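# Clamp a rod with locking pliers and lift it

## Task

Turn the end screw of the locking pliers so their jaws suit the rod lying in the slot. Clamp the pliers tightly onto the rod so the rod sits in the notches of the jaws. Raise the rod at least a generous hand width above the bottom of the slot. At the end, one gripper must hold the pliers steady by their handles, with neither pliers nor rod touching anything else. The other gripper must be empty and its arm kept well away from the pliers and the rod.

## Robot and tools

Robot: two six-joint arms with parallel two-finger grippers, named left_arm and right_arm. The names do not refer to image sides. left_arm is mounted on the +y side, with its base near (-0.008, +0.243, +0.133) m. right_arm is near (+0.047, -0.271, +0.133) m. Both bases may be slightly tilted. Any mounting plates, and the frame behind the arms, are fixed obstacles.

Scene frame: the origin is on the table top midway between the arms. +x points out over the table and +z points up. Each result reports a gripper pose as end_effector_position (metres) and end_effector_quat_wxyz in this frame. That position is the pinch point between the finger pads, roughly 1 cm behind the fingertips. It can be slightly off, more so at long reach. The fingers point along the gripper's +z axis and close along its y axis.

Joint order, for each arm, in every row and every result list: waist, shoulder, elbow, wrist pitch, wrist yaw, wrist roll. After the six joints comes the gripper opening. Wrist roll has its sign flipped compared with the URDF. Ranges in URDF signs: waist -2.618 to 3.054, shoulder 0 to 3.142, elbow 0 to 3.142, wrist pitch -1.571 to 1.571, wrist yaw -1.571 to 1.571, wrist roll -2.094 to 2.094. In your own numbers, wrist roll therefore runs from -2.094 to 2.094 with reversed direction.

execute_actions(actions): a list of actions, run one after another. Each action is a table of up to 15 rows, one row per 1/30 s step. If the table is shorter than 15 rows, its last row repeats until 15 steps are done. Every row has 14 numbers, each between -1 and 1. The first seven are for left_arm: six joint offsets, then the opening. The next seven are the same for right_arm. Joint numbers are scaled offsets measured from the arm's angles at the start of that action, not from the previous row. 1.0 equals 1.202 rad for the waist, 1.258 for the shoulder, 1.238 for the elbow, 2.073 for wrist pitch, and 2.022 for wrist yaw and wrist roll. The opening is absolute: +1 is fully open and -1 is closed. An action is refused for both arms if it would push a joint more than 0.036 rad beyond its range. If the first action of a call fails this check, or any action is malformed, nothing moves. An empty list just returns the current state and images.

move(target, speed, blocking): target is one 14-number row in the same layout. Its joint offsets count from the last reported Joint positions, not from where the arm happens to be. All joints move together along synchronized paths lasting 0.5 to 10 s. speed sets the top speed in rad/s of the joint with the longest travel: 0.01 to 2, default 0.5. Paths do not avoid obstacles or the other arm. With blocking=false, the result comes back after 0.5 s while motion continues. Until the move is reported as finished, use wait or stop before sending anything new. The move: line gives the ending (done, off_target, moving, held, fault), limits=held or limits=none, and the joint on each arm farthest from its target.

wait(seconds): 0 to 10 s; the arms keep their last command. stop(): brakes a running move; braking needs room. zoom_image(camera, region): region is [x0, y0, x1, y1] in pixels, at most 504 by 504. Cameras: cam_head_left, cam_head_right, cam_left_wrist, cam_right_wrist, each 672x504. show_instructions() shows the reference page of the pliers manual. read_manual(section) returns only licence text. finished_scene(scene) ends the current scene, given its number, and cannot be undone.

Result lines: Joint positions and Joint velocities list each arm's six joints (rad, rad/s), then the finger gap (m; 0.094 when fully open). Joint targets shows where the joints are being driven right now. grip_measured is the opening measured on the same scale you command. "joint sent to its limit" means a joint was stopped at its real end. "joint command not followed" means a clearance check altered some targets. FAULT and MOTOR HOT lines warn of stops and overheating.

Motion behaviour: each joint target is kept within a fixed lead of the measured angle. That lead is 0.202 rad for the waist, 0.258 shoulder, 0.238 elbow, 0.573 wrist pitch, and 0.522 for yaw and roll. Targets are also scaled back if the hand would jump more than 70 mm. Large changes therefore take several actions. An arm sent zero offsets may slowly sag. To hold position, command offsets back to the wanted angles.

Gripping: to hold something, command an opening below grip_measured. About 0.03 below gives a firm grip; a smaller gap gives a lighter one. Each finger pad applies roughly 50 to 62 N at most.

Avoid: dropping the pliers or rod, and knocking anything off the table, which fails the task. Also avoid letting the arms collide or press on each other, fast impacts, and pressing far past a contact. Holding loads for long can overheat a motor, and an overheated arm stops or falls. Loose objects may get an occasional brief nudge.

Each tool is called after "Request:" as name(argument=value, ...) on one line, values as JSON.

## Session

Request:
execute_actions(actions=[])

Scene clock: 0.00 s.
left_arm: end_effector_position=(+0.0498, +0.4543, +0.2171) grip_measured=+1.000 end_effector_quat_wxyz=(-0.101, -0.100, +0.967, -0.209) | right_arm: end_effector_position=(+0.1305, -0.5101, +0.1099) grip_measured=+1.000 end_effector_quat_wxyz=(+0.109, -0.249, +0.950, -0.152)
Joint names: [waist, shoulder, elbow, wrist pitch, wrist yaw, wrist roll]
Joint positions: left_arm=[ 1.187  1.802  1.311 -1.526 -0.027 -1.065  0.094] | right_arm=[-1.252  1.442  0.482 -0.299 -0.241  1.885  0.094]
Joint velocities: left_arm=[-0.022 -0.002  0.002  0.007 -0.037 -0.037  0.   ] | right_arm=[ 0.012 -0.007 -0.007 -0.051 -0.081 -0.037  0.   ]
Joint torques (N m, as the arm reports them, + toward a larger Joint positions number): no reading
Motor temperatures (°C, as the motors report them): left_arm=[23 27 24 21 24 23] | right_arm=[21 37 25 33 22 24]
Joint targets: left_arm=[1.187 1.789 1.320 -1.531 -0.022 -1.067] | right_arm=[-1.252 1.441 0.483 -0.313 -0.249 1.882]
camera_calibration (this result's frames):
cam_left_wrist: T_world_to_cam=[[0.503215, -0.821929, 0.266848, 0.290969], [-0.593612, -0.104366, 0.797955, -0.0672314], [-0.628012, -0.559947, -0.540426, 0.494433], [0, 0, 0, 1]] pos_world=[0.12418, 0.508996, 0.243207]
cam_right_wrist: T_world_to_cam=[[0.454605, -0.82153, 0.344127, -0.50995], [-0.878807, -0.350801, 0.323476, -0.0571631], [-0.145025, -0.449475, -0.881442, -0.0089798], [0, 0, 0, 1]] pos_world=[0.180288, -0.443028, 0.186063]

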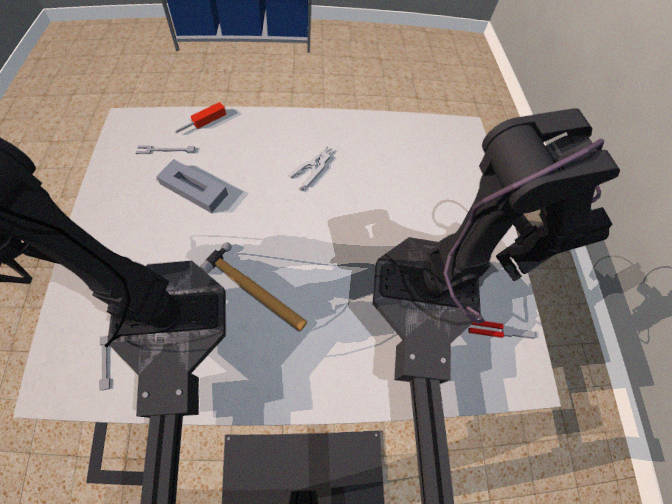

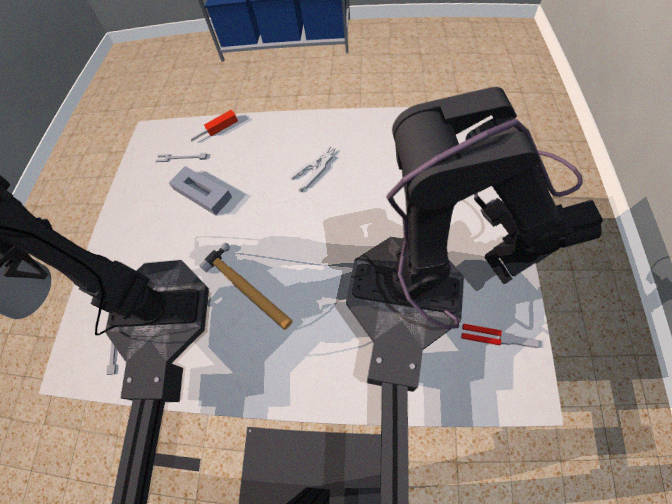

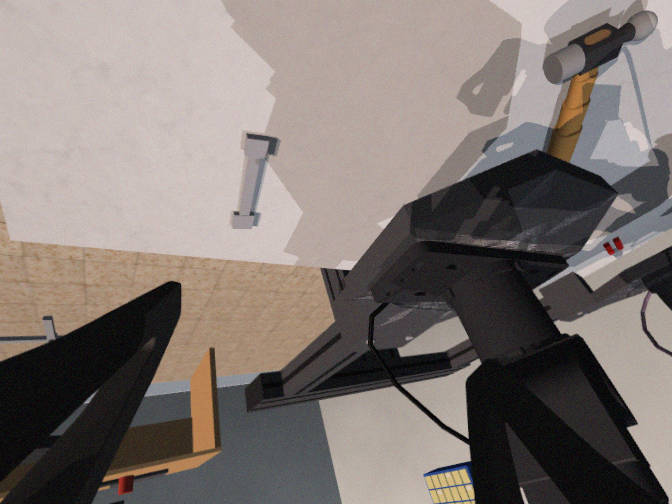

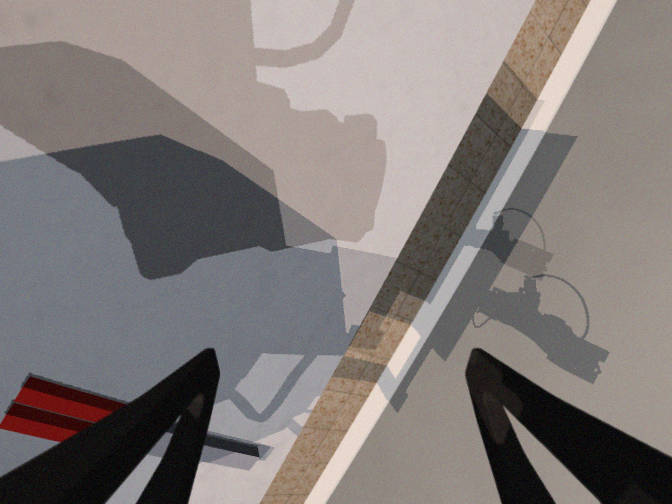

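Request:
zoom_image(camera="cam_head_left", region=[270, 130, 360, 205])

Request:
zoom_image(camera="cam_head_right", region=[270, 130, 360, 205])

Request:
zoom_image(camera="cam_head_left", region=[145, 145, 245, 225])

Request:
zoom_image(camera="cam_head_right", region=[155, 150, 255, 230])

Region (270, 130, 360, 205) of cam_head_left's 672x504 image, scaled by 5.600, with more detail than that image has.

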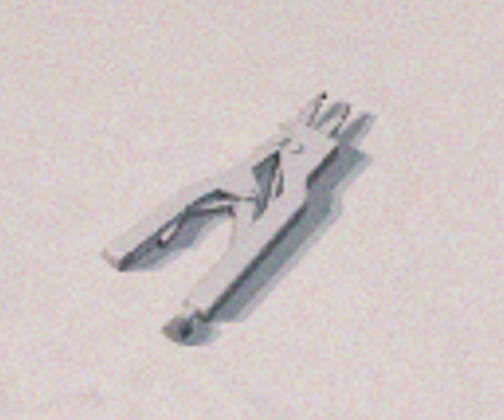

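Region (270, 130, 360, 205) of cam_head_right's 672x504 image, scaled by 5.600, with more detail than that image has.

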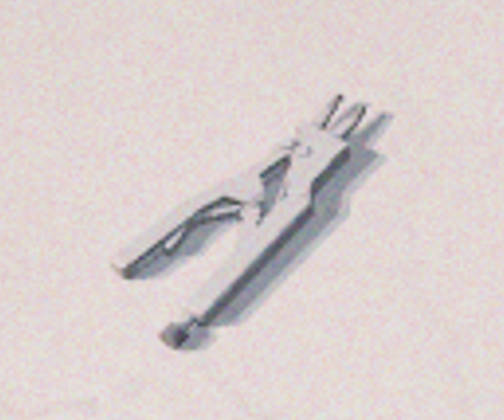

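Region (145, 145, 245, 225) of cam_head_left's 672x504 image, scaled by 5.040, with more detail than that image has; it fills the top 403 rows of this view, and the rest is white.

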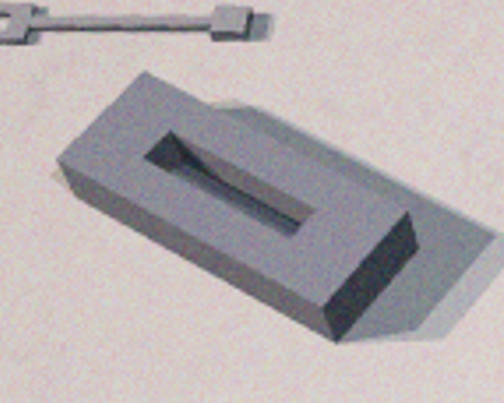

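Region (155, 150, 255, 230) of cam_head_right's 672x504 image, scaled by 5.040, with more detail than that image has; it fills the top 403 rows of this view, and the rest is white.

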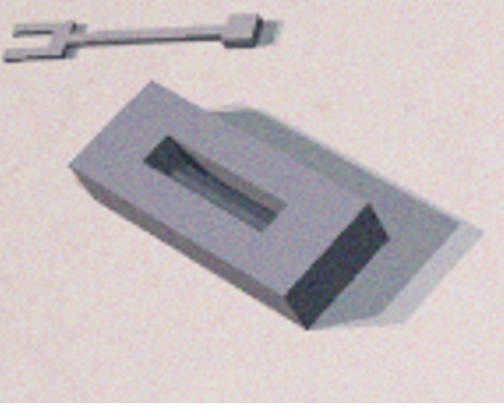

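Request:
move(target=[-0.441,0.23,0.363,0.03,0.01,0.39,1, 0.815,0.397,0.497,-0.131,0.06,0.026,-0.3], speed=1.5)

Scene clock: 35.47 s.
left_arm: end_effector_position=(+0.2398, +0.4764, +0.2045) grip_measured=+1.000 end_effector_quat_wxyz=(-0.117, -0.227, +0.965, -0.068) | right_arm: end_effector_position=(+0.3867, -0.3993, +0.1077) grip_measured=-0.298 end_effector_quat_wxyz=(-0.097, +0.682, -0.723, +0.051)
Joint names: [waist, shoulder, elbow, wrist pitch, wrist yaw, wrist roll]
Joint positions: left_arm=[ 0.655  2.092  1.733 -1.467 -0.01  -0.281  0.094] | right_arm=[-0.269  1.927  1.075 -0.538 -0.121  1.929  0.033]
Joint velocities: left_arm=[-0.007 -0.012 -0.002 -0.037 -0.022  0.037  0.   ] | right_arm=[-0.007 -0.002 -0.017  0.037 -0.081  0.022  0.001]
Joint torques (N m, as the arm reports them, + toward a larger Joint positions number): left_arm=[  0.05 -11.14   6.09  -0.23   0.06   0.06] | right_arm=[-0.12 -8.64  7.3   0.19 -0.04  0.09]
Motor temperatures (°C, as the motors report them): left_arm=[23 30 26 21 24 23] | right_arm=[21 37 26 32 22 24]
Joint targets: left_arm=[0.657 2.091 1.760 -1.464 -0.007 -0.276] | right_arm=[-0.272 1.941 1.097 -0.571 -0.119 1.937]
move: off_target (left_arm, right_arm); limits=none; left_arm: farthest joint: the elbow, 0.027 radians from its target (0.450 radians at the start); right_arm: farthest joint: the wrist pitch, 0.032 radians from its target (0.271 radians at the start)
camera_calibration (this result's frames):
cam_left_wrist: T_world_to_cam=[[0.682816, -0.729807, -0.0338247, 0.191396], [-0.443287, -0.450658, 0.774858, 0.191619], [-0.58074, -0.514091, -0.63123, 0.604689], [0, 0, 0, 1]] pos_world=[0.305421, 0.536902, 0.239694]
cam_right_wrist: T_world_to_cam=[[0.976961, -0.0474202, 0.208081, -0.412878], [-0.12849, -0.909182, 0.396079, -0.313336], [0.170401, -0.413691, -0.894328, -0.0302339], [0, 0, 0, 1]] pos_world=[0.368257, -0.316965, 0.182979]

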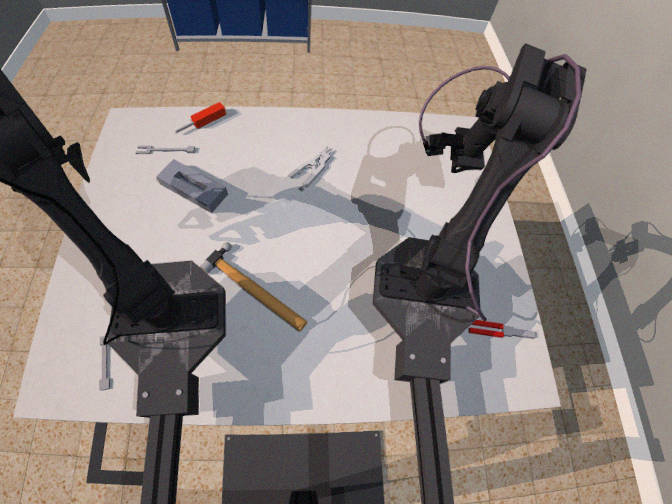

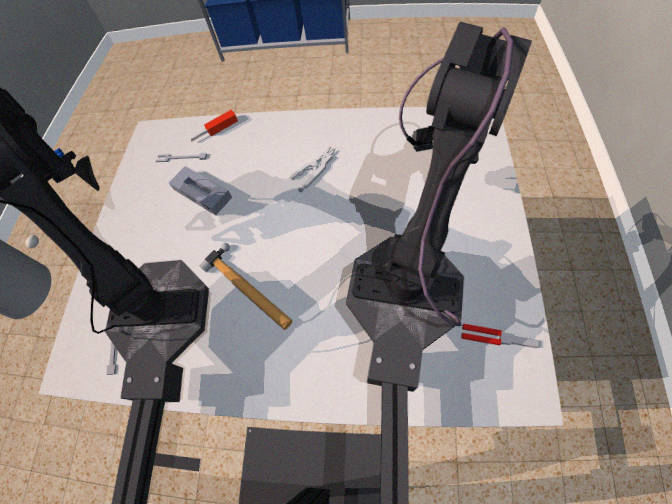

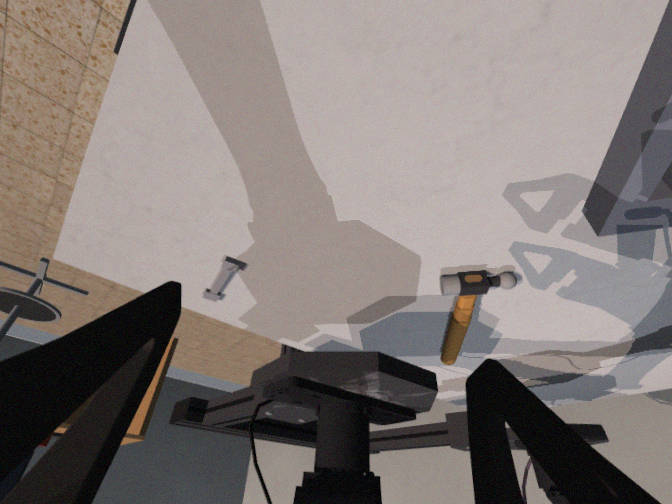

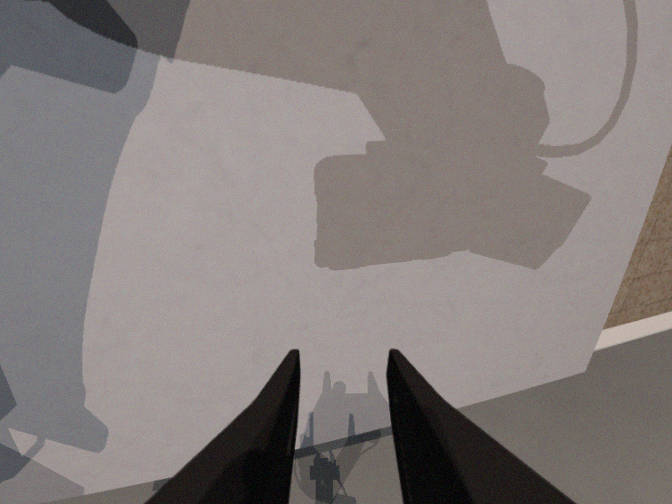

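Request:
move(target=[-0.4376,0.2277,0.4068,0.0333,0.0064,0.3947,1, 0.8095,0.4165,0.533,-0.1616,0.0613,0.035,-0.3], speed=1.5)

Scene clock: 44.87 s.
left_arm: end_effector_position=(+0.4436, +0.3406, +0.1984) grip_measured=+1.000 end_effector_quat_wxyz=(-0.009, -0.354, +0.935, -0.013) | right_arm: end_effector_position=(+0.4248, -0.0346, +0.0607) grip_measured=-0.298 end_effector_quat_wxyz=(-0.012, +0.955, -0.295, -0.003)
Joint names: [waist, shoulder, elbow, wrist pitch, wrist yaw, wrist roll]
Joint positions: left_arm=[ 0.121  2.383  2.21  -1.405  0.008  0.512  0.094] | right_arm=[ 0.709  2.439  1.713 -0.843 -0.001  1.989  0.033]
Joint velocities: left_arm=[-0.002 -0.012 -0.007  0.007 -0.022 -0.095  0.   ] | right_arm=[-0.002 -0.012  0.002  0.007  0.081  0.051 -0.001]
Joint torques (N m, as the arm reports them, + toward a larger Joint positions number): left_arm=[  0.47 -14.1    6.51   0.35  -0.01   0.06] | right_arm=[ -0.15 -13.31   7.46  -0.11   0.04   0.1 ]
Motor temperatures (°C, as the motors report them): left_arm=[23 31 26 21 24 23] | right_arm=[21 38 27 32 22 24]
Joint targets: left_arm=[0.129 2.379 2.237 -1.398 0.003 0.517] | right_arm=[0.704 2.451 1.735 -0.873 0.003 1.999]
move: off_target (left_arm, right_arm); limits=none; left_arm: farthest joint: the elbow, 0.027 radians from its target (0.503 radians at the start); right_arm: farthest joint: the wrist pitch, 0.030 radians from its target (0.335 radians at the start)
camera_calibration (this result's frames):
cam_left_wrist: T_world_to_cam=[[0.853143, -0.521068, -0.0252002, -0.19545], [-0.403208, -0.689282, 0.601925, 0.323267], [-0.331014, -0.503368, -0.798155, 0.568089], [0, 0, 0, 1]] pos_world=[0.485136, 0.406937, 0.253915]
cam_right_wrist: T_world_to_cam=[[0.549881, 0.835005, 0.0199634, -0.199625], [0.738607, -0.497282, 0.455159, -0.315983], [0.389988, -0.235538, -0.890186, -0.0152625], [0, 0, 0, 1]] pos_world=[0.34911, 0.00596022, 0.134221]

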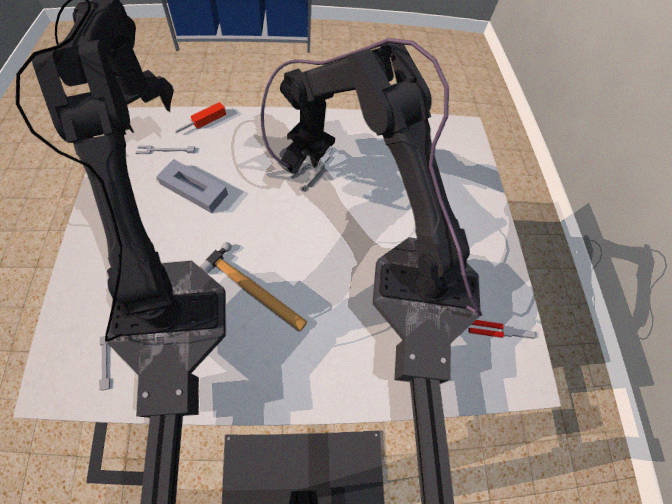

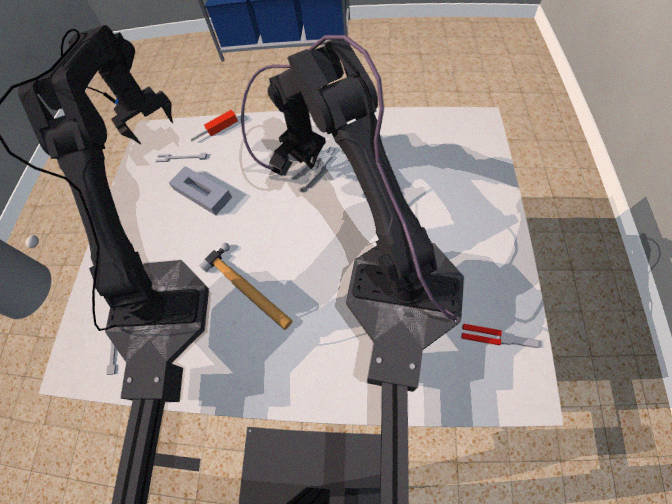

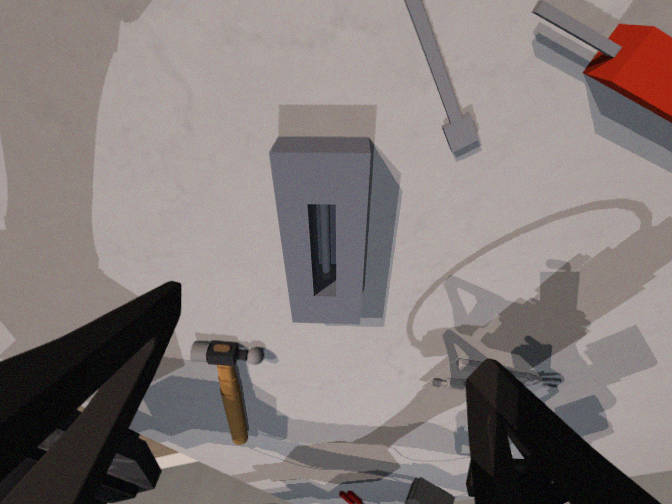

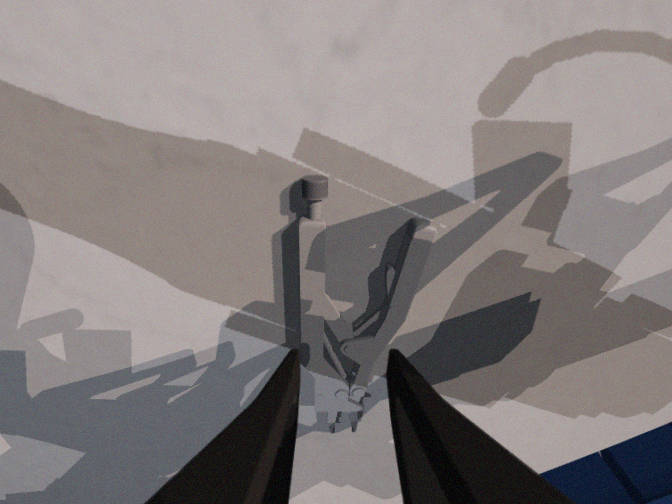

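Request:
execute_actions(actions=[])

Scene clock: 68.90 s.
left_arm: end_effector_position=(+0.4436, +0.3406, +0.1984) grip_measured=+1.000 end_effector_quat_wxyz=(-0.009, -0.354, +0.935, -0.013) | right_arm: end_effector_position=(+0.4248, -0.0347, +0.0607) grip_measured=-0.298 end_effector_quat_wxyz=(-0.011, +0.955, -0.295, -0.004)
Joint names: [waist, shoulder, elbow, wrist pitch, wrist yaw, wrist roll]
Joint positions: left_arm=[ 0.121  2.383  2.21  -1.405  0.008  0.513  0.094] | right_arm=[ 0.709  2.439  1.713 -0.843 -0.001  1.989  0.033]
Joint velocities: left_arm=[-0.002  0.007  0.012 -0.037 -0.007  0.022  0.   ] | right_arm=[ 0.002  0.002  0.007  0.022  0.007  0.022 -0.   ]
Joint torques (N m, as the arm reports them, + toward a larger Joint positions number): left_arm=[  0.38 -14.1    6.52   0.35  -0.01   0.07] | right_arm=[ -0.15 -13.33   7.45  -0.1    0.04   0.1 ]
Motor temperatures (°C, as the motors report them): left_arm=[23 34 27 21 24 23] | right_arm=[21 43 28 31 22 24]
Joint targets: left_arm=[0.129 2.379 2.237 -1.398 0.003 0.517] | right_arm=[0.704 2.451 1.735 -0.874 0.003 1.999]
camera_calibration (this result's frames):
cam_left_wrist: T_world_to_cam=[[0.85354, -0.520417, -0.0252239, -0.195843], [-0.402668, -0.689593, 0.601931, 0.323132], [-0.330649, -0.503615, -0.79815, 0.568011], [0, 0, 0, 1]] pos_world=[0.485086, 0.406968, 0.253915]
cam_right_wrist: T_world_to_cam=[[0.549881, 0.835013, 0.0196176, -0.199518], [0.738759, -0.497185, 0.455019, -0.316], [0.3897, -0.235714, -0.890265, -0.0151231], [0, 0, 0, 1]] pos_world=[0.349052, 0.00592458, 0.134237]

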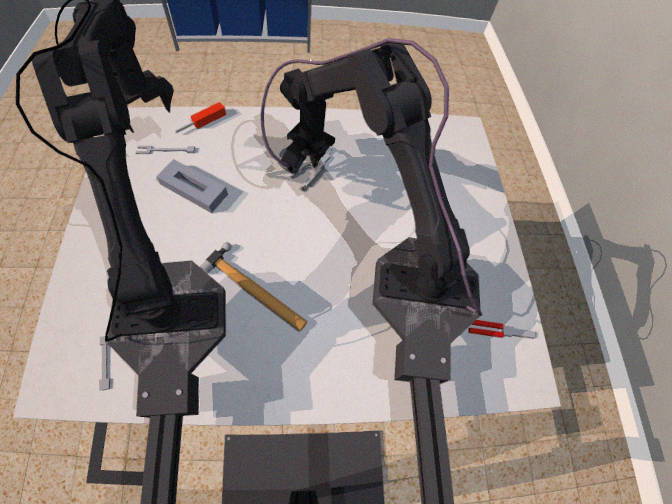

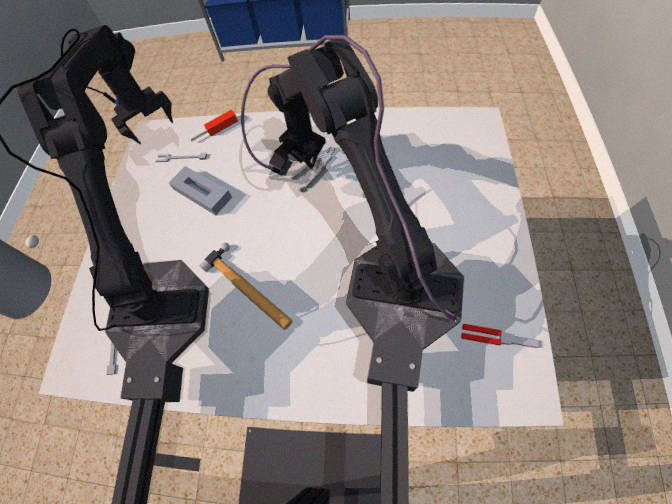

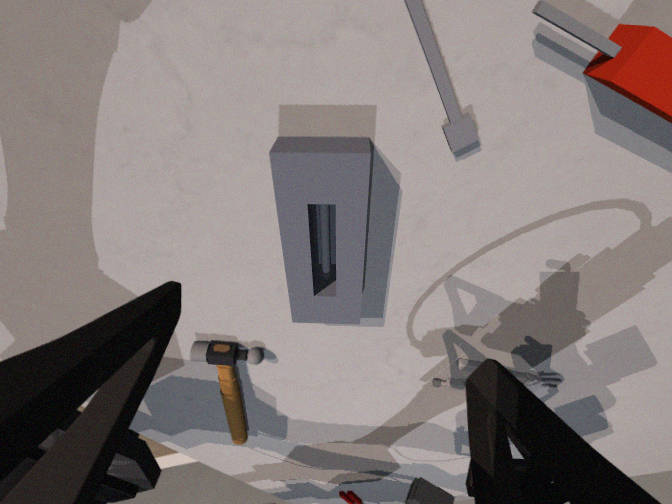

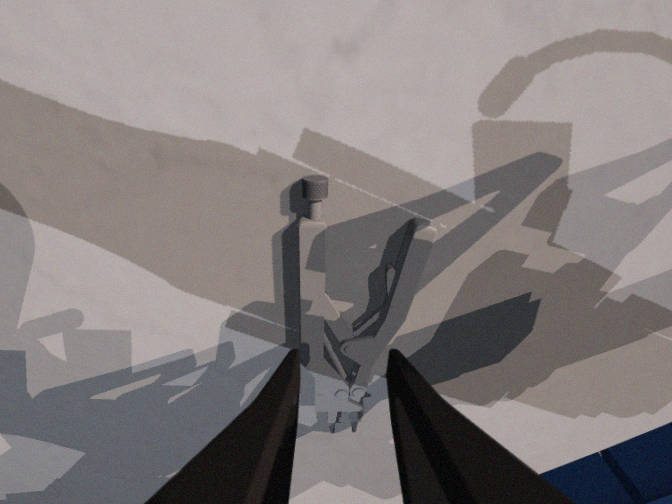

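Request:
zoom_image(camera="cam_right_wrist", region=[240, 150, 480, 450])

Request:
zoom_image(camera="cam_left_wrist", region=[250, 120, 410, 340])

Region (240, 150, 480, 450) of cam_right_wrist's 672x504 image, scaled by 1.680, with more detail than that image has; it fills the left 403 columns of this view, and the rest is white.

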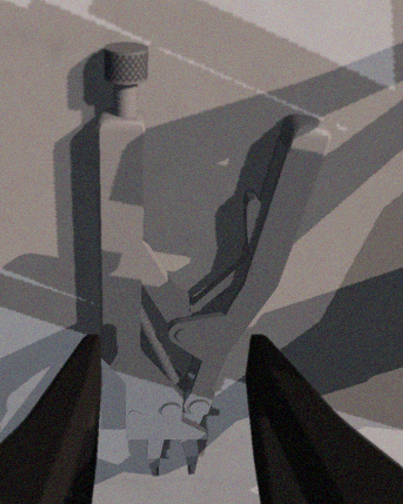

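Region (250, 120, 410, 340) of cam_left_wrist's 672x504 image, scaled by 2.291, with more detail than that image has; it fills the left 367 columns of this view, and the rest is white.

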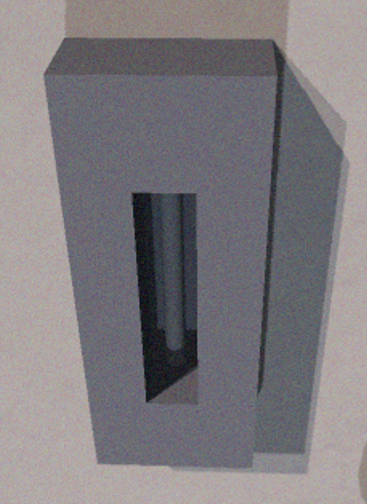

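Request:
move(target=[0,0,0,0,0,0,1, 0.025,0.0448,-0.1225,0.0921,0,-0.0262,-0.35], speed=0.4)

Scene clock: 104.53 s.
left_arm: end_effector_position=(+0.4436, +0.3406, +0.1984) grip_measured=+1.000 end_effector_quat_wxyz=(-0.009, -0.354, +0.935, -0.013) | right_arm: end_effector_position=(+0.4025, -0.0358, +0.0105) grip_measured=-0.347 end_effector_quat_wxyz=(-0.008, +0.952, -0.305, -0.006)
Joint names: [waist, shoulder, elbow, wrist pitch, wrist yaw, wrist roll]
Joint positions: left_arm=[ 0.121  2.383  2.21  -1.405  0.008  0.513  0.094] | right_arm=[ 0.732  2.489  1.573 -0.661 -0.001  1.947  0.031]
Joint velocities: left_arm=[ 0.012 -0.002  0.022  0.007  0.022 -0.051  0.   ] | right_arm=[0.007 0.002 0.002 0.051 0.007 0.007 0.   ]
Joint torques (N m, as the arm reports them, + toward a larger Joint positions number): left_arm=[ -0.29 -13.74   4.55   0.28   0.04   0.02] | right_arm=[  0.89 -13.47   4.01   0.3   -0.01  -0.1 ]
Motor temperatures (°C, as the motors report them): left_arm=[23 36 28 21 24 23] | right_arm=[21 44 28 30 22 24]
Joint targets: left_arm=[0.121 2.383 2.210 -1.405 0.008 0.513] | right_arm=[0.739 2.495 1.561 -0.652 -0.001 1.936]
move: done; limits=none; left_arm: farthest joint: the waist, 0.000 radians from its target (0.000 radians at the start); right_arm: farthest joint: the elbow, 0.012 radians from its target (0.151 radians at the start)
camera_calibration (this result's frames):
cam_left_wrist: T_world_to_cam=[[0.85354, -0.520417, -0.0252239, -0.195843], [-0.402668, -0.689593, 0.601931, 0.323132], [-0.330649, -0.503615, -0.79815, 0.568011], [0, 0, 0, 1]] pos_world=[0.485086, 0.406968, 0.253915]
cam_right_wrist: T_world_to_cam=[[0.566001, 0.824318, 0.0119596, -0.192153], [0.732302, -0.509378, 0.45196, -0.275091], [0.378651, -0.247052, -0.891958, -0.0473536], [0, 0, 0, 1]] pos_world=[0.328139, 0.00657097, 0.084391]

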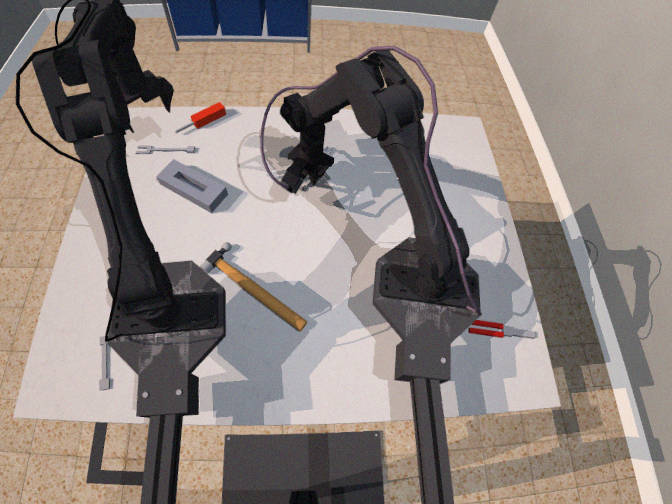

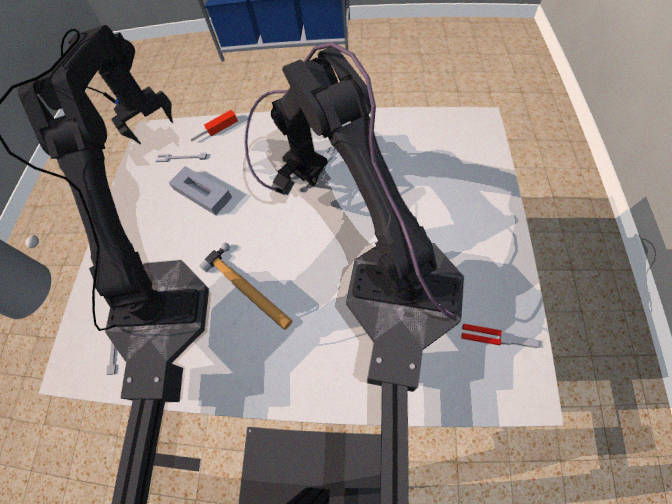

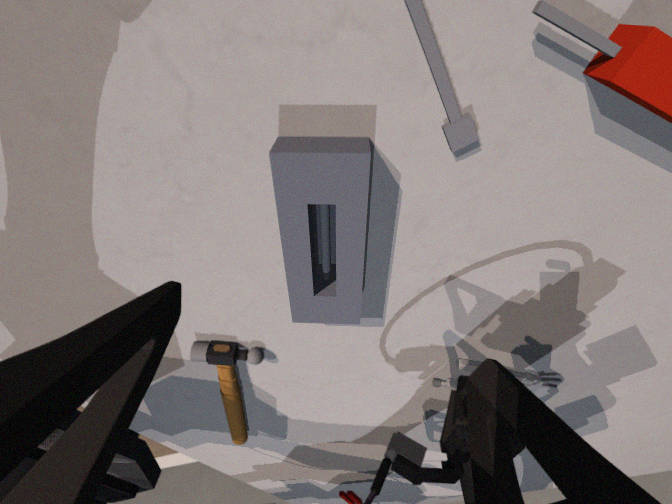

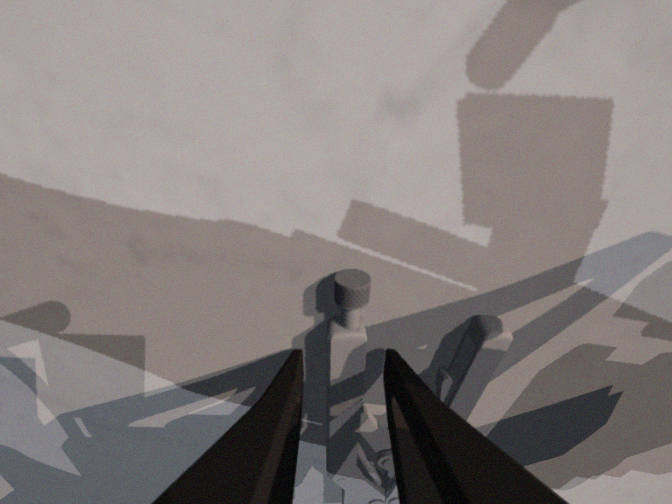

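Request:
execute_actions(actions=[[[0,0,0,0,0,0,1,0,0,0,0,0,0,-0.42],[0,0,0,0,0,0,1,0,0,0,0,0,0,-0.49],[0,0,0,0,0,0,1,0,0,0,0,0,0,-0.56],[0,0,0,0,0,0,1,0,0,0,0,0,0,-0.62],[0,0,0,0,0,0,1,0,0,0,0,0,0,-0.67],[0,0,0,0,0,0,1,0,0,0,0,0,0,-0.70],[0,0,0,0,0,0,1,0,0,0,0,0,0,-0.72],[0,0,0,0,0,0,1,0,0,0,0,0,0,-0.74],[0,0,0,0,0,0,1,0,0,0,0,0,0,-0.755],[0,0,0,0,0,0,1,0,0,0,0,0,0,-0.77],[0,0,0,0,0,0,1,0,0,0,0,0,0,-0.78],[0,0,0,0,0,0,1,0,0,0,0,0,0,-0.785],[0,0,0,0,0,0,1,0,0,0,0,0,0,-0.785],[0,0,0,0,0,0,1,0,0,0,0,0,0,-0.785],[0,0,0,0,0,0,1,0,0,0,0,0,0,-0.785]]])

Scene clock: 152.13 s.
left_arm: end_effector_position=(+0.4436, +0.3406, +0.1984) grip_measured=+1.000 end_effector_quat_wxyz=(-0.009, -0.354, +0.935, -0.013) | right_arm: end_effector_position=(+0.4026, -0.0358, +0.0105) grip_measured=-0.744 end_effector_quat_wxyz=(-0.008, +0.952, -0.305, -0.006)
Joint names: [waist, shoulder, elbow, wrist pitch, wrist yaw, wrist roll]
Joint positions: left_arm=[ 0.121  2.383  2.21  -1.405  0.008  0.513  0.094] | right_arm=[ 0.732  2.489  1.573 -0.661 -0.     1.947  0.012]
Joint velocities: left_arm=[ 0.002  0.012  0.002 -0.051  0.037 -0.051  0.   ] | right_arm=[-0.022 -0.007  0.007  0.007 -0.037  0.081  0.001]
Joint torques (N m, as the arm reports them, + toward a larger Joint positions number): left_arm=[ -0.28 -13.74   4.55   0.28   0.04   0.02] | right_arm=[  0.33 -14.08   5.06   0.18   0.     0.01]
Motor temperatures (°C, as the motors report them): left_arm=[23 37 26 21 24 23] | right_arm=[21 45 27 29 22 24]
Joint targets: left_arm=[0.121 2.383 2.210 -1.405 0.008 0.513] | right_arm=[0.732 2.489 1.573 -0.661 -0.000 1.947]
camera_calibration (this result's frames):
cam_left_wrist: T_world_to_cam=[[0.85354, -0.520417, -0.0252239, -0.195843], [-0.402668, -0.689593, 0.601931, 0.323132], [-0.330649, -0.503615, -0.79815, 0.568011], [0, 0, 0, 1]] pos_world=[0.485086, 0.406968, 0.253915]
cam_right_wrist: T_world_to_cam=[[0.566002, 0.824314, 0.0121657, -0.192217], [0.732059, -0.509334, 0.452404, -0.275084], [0.379119, -0.247155, -0.89173, -0.0475945], [0, 0, 0, 1]] pos_world=[0.328217, 0.00657459, 0.0843461]

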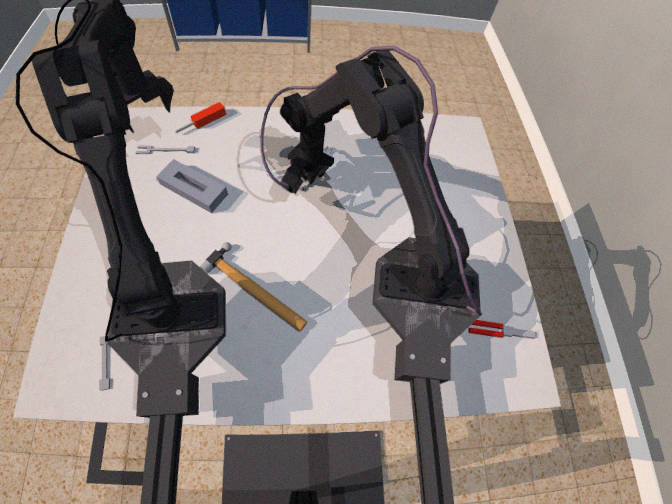

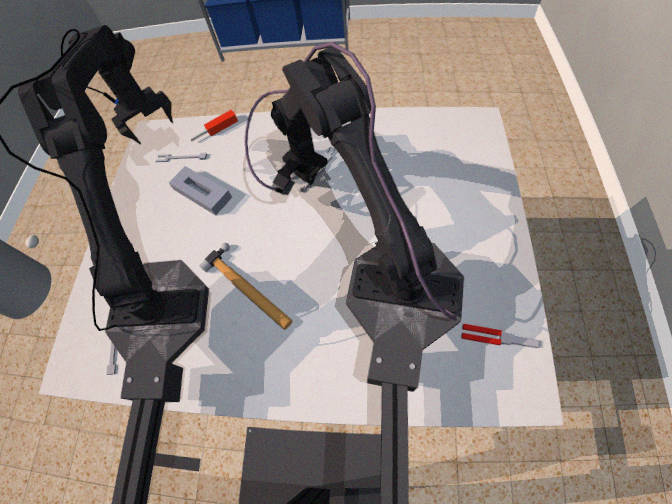

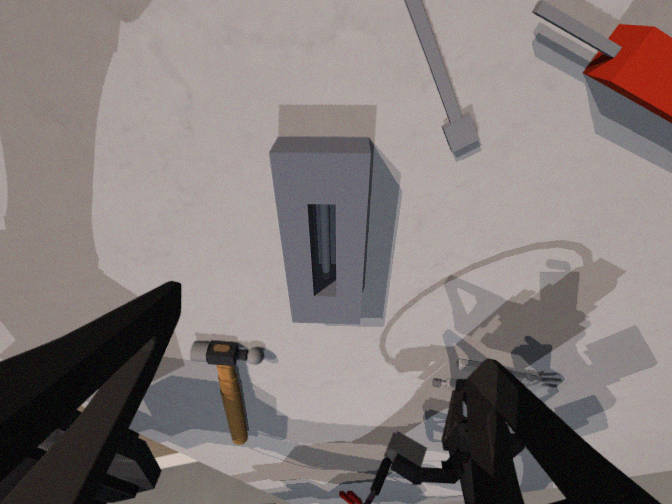

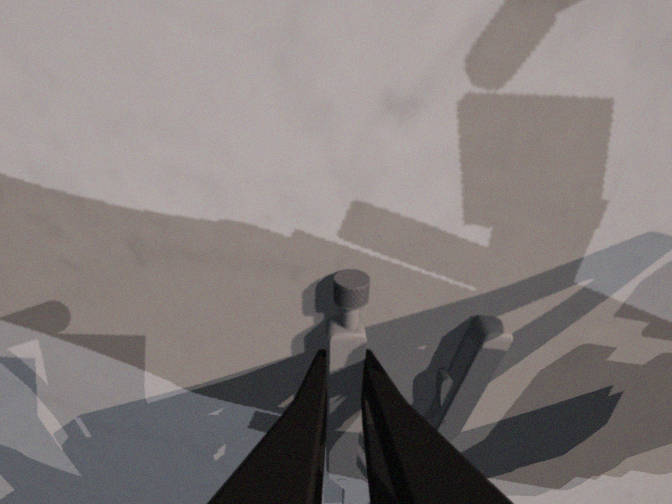

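Request:
execute_actions(actions=[[[0,0,0,0,0,0,1,0,-0.016,0,0,0,0,-0.785],[0,0,0,0,0,0,1,0,-0.022,0,0,0,0,-0.785],[0,0,0,0,0,0,1,0,-0.03,0,0,0,0,-0.785],[0,0,0,0,0,0,1,0,-0.04,0,0,0,0,-0.785],[0,0,0,0,0,0,1,0,-0.052,0,0,0,0,-0.785],[0,0,0,0,0,0,1,0,-0.066,0,0,0,0,-0.785],[0,0,0,0,0,0,1,0,-0.08,0,0,0,0,-0.785],[0,0,0,0,0,0,1,0,-0.095,0,0,0,0,-0.785],[0,0,0,0,0,0,1,0,-0.11,0,0,0,0,-0.785],[0,0,0,0,0,0,1,0,-0.124,0,0,0,0,-0.785],[0,0,0,0,0,0,1,0,-0.137,0,0,0,0,-0.785],[0,0,0,0,0,0,1,0,-0.148,0,0,0,0,-0.785],[0,0,0,0,0,0,1,0,-0.156,0,0,0,0,-0.785],[0,0,0,0,0,0,1,0,-0.161,0,0,0,0,-0.785],[0,0,0,0,0,0,1,0,-0.163,0,0,0,0,-0.785]]])

Scene clock: 160.20 s.
left_arm: end_effector_position=(+0.4436, +0.3406, +0.1984) grip_measured=+1.000 end_effector_quat_wxyz=(-0.009, -0.354, +0.935, -0.013) | right_arm: end_effector_position=(+0.4348, -0.0168, +0.0891) grip_measured=-0.744 end_effector_quat_wxyz=(-0.080, +0.948, -0.304, +0.052)
Joint names: [waist, shoulder, elbow, wrist pitch, wrist yaw, wrist roll]
Joint positions: left_arm=[ 0.121  2.383  2.21  -1.405  0.008  0.513  0.094] | right_arm=[ 0.732  2.305  1.573 -0.661 -0.     1.947  0.012]
Joint velocities: left_arm=[ 0.007 -0.002 -0.002  0.022 -0.007  0.066  0.   ] | right_arm=[-0.032 -0.427 -0.017  0.051 -0.037 -0.022 -0.002]
Joint torques (N m, as the arm reports them, + toward a larger Joint positions number): left_arm=[ -0.28 -13.74   4.55   0.28   0.04   0.02] | right_arm=[  0.18 -13.36   6.01   0.56   0.    -0.01]
Motor temperatures (°C, as the motors report them): left_arm=[23 37 26 21 24 23] | right_arm=[21 46 27 29 22 24]
Joint targets: left_arm=[0.121 2.383 2.210 -1.405 0.008 0.513] | right_arm=[0.732 2.284 1.573 -0.661 -0.000 1.947]
camera_calibration (this result's frames):
cam_left_wrist: T_world_to_cam=[[0.85354, -0.520417, -0.0252239, -0.195843], [-0.402668, -0.689593, 0.601931, 0.323132], [-0.330649, -0.503615, -0.79815, 0.568011], [0, 0, 0, 1]] pos_world=[0.485086, 0.406968, 0.253915]
cam_right_wrist: T_world_to_cam=[[0.553989, 0.81255, 0.181269, -0.237149], [0.655855, -0.560069, 0.50614, -0.297009], [0.512787, -0.161509, -0.843187, -0.0460083], [0, 0, 0, 1]] pos_world=[0.349765, 0.0189195, 0.154522]

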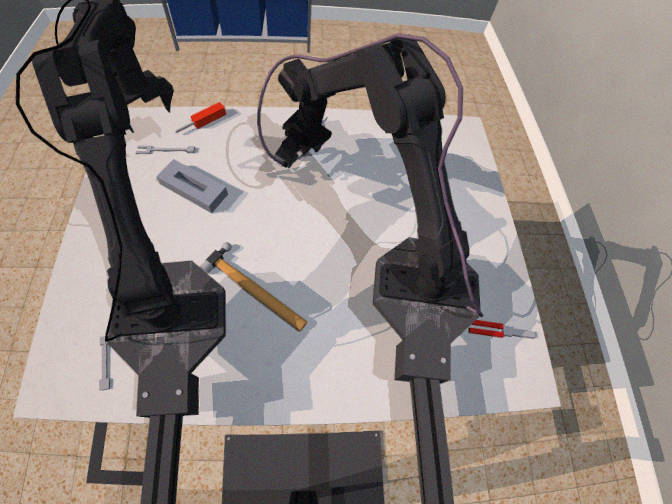

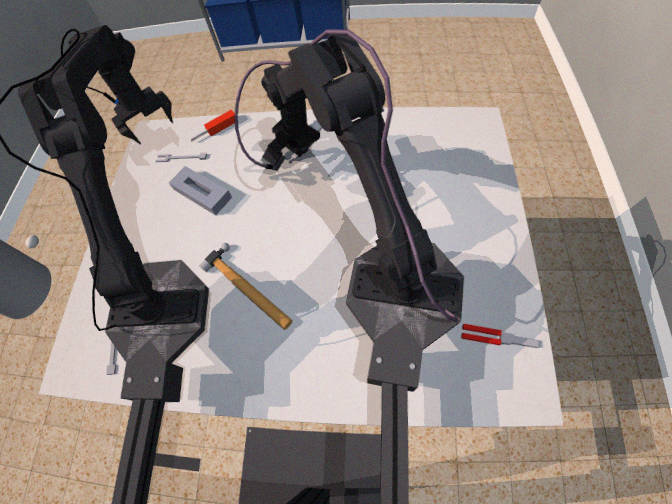

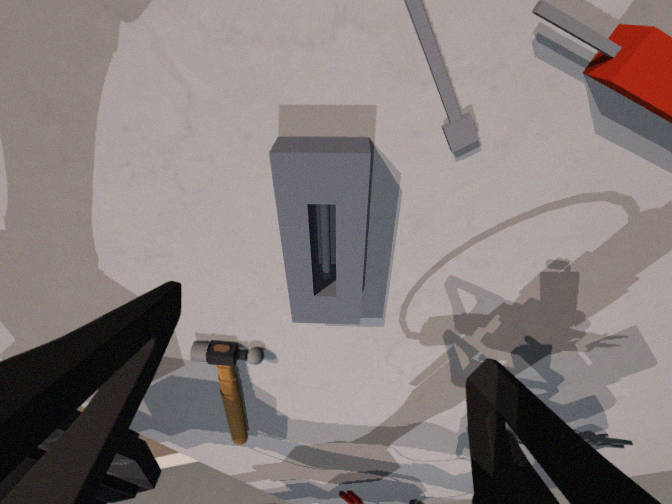

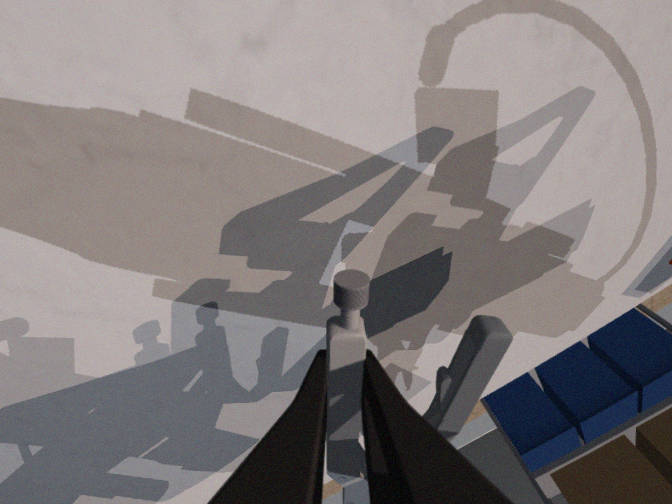

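Request:
move(target=[0,0,0,0,0,0,1, 0.392,0.157,-0.211,0.908,0,-0.961,-0.785], speed=1.3)

Scene clock: 168.07 s.
left_arm: end_effector_position=(+0.4436, +0.3406, +0.1984) grip_measured=+1.000 end_effector_quat_wxyz=(-0.009, -0.354, +0.935, -0.013) | right_arm: end_effector_position=(+0.3607, +0.2727, +0.2150) grip_measured=-0.745 end_effector_quat_wxyz=(+0.615, -0.352, +0.610, +0.355)
Joint names: [waist, shoulder, elbow, wrist pitch, wrist yaw, wrist roll]
Joint positions: left_arm=[ 0.121  2.383  2.21  -1.405  0.008  0.513  0.094] | right_arm=[1.203 2.5   1.321 1.168 0.    0.012 0.012]
Joint velocities: left_arm=[ 0.002 -0.002  0.007  0.081  0.037 -0.051  0.   ] | right_arm=[ 0.002 -0.012 -0.027  0.037  0.051  0.081  0.   ]
Joint torques (N m, as the arm reports them, + toward a larger Joint positions number): left_arm=[ -0.28 -13.74   4.56   0.28   0.04   0.03] | right_arm=[  0.1  -14.39   4.81   2.45  -0.01  -0.09]
Motor temperatures (°C, as the motors report them): left_arm=[23 37 26 21 24 23] | right_arm=[21 46 27 29 22 24]
Joint targets: left_arm=[0.121 2.383 2.210 -1.405 0.008 0.513] | right_arm=[1.203 2.503 1.312 1.222 -0.000 0.003]
move: off_target (right_arm); limits=none; left_arm: farthest joint: the waist, 0.000 radians from its target (0.000 radians at the start); right_arm: farthest joint: the wrist pitch, 0.053 radians from its target (1.882 radians at the start)
camera_calibration (this result's frames):
cam_left_wrist: T_world_to_cam=[[0.85354, -0.520417, -0.0252239, -0.195843], [-0.402668, -0.689593, 0.601931, 0.323132], [-0.330649, -0.503615, -0.79815, 0.568011], [0, 0, 0, 1]] pos_world=[0.485086, 0.406968, 0.253915]
cam_right_wrist: T_world_to_cam=[[0.865948, -0.499847, 0.0169499, -0.173429], [-0.217138, -0.406273, -0.887577, 0.422616], [0.45054, 0.764915, -0.460347, -0.167619], [0, 0, 0, 1]] pos_world=[0.317465, 0.213224, 0.300881]

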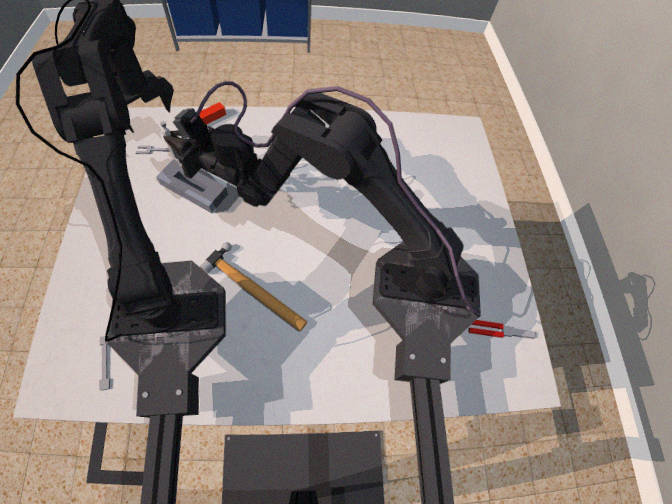

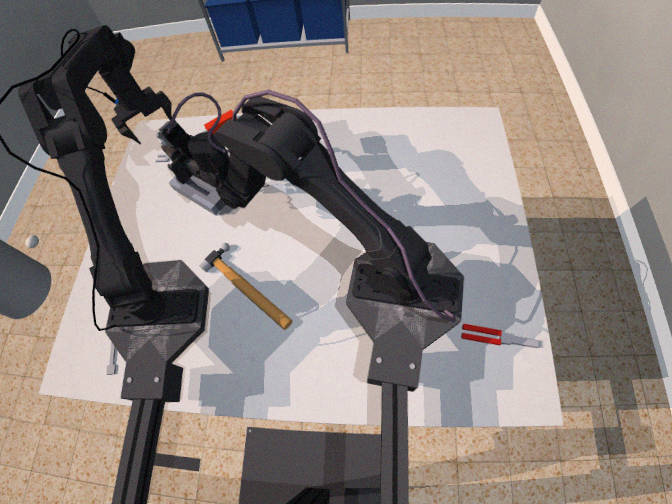

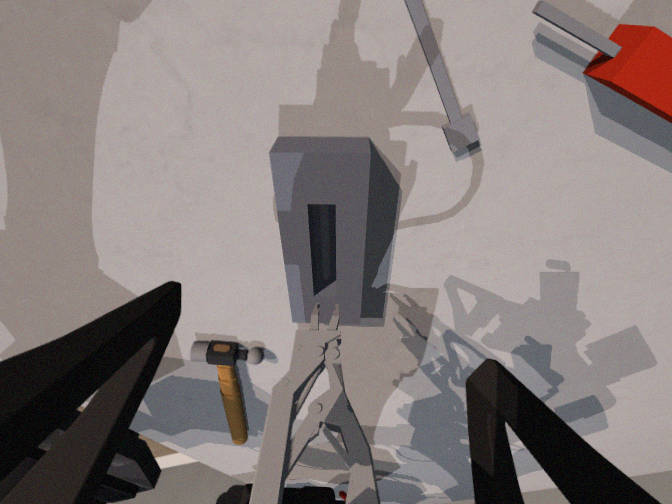

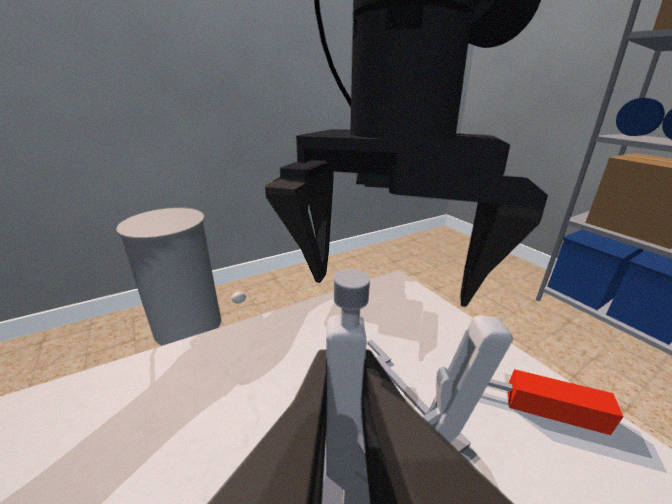

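Request:
zoom_image(camera="cam_left_wrist", region=[270, 190, 390, 390])

Region (270, 190, 390, 390) of cam_left_wrist's 672x504 image, scaled by 2.520, with more detail than that image has; it fills the left 302 columns of this view, and the rest is white.

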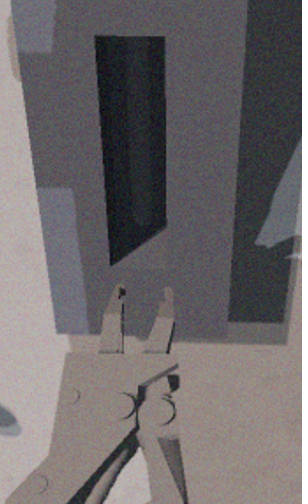

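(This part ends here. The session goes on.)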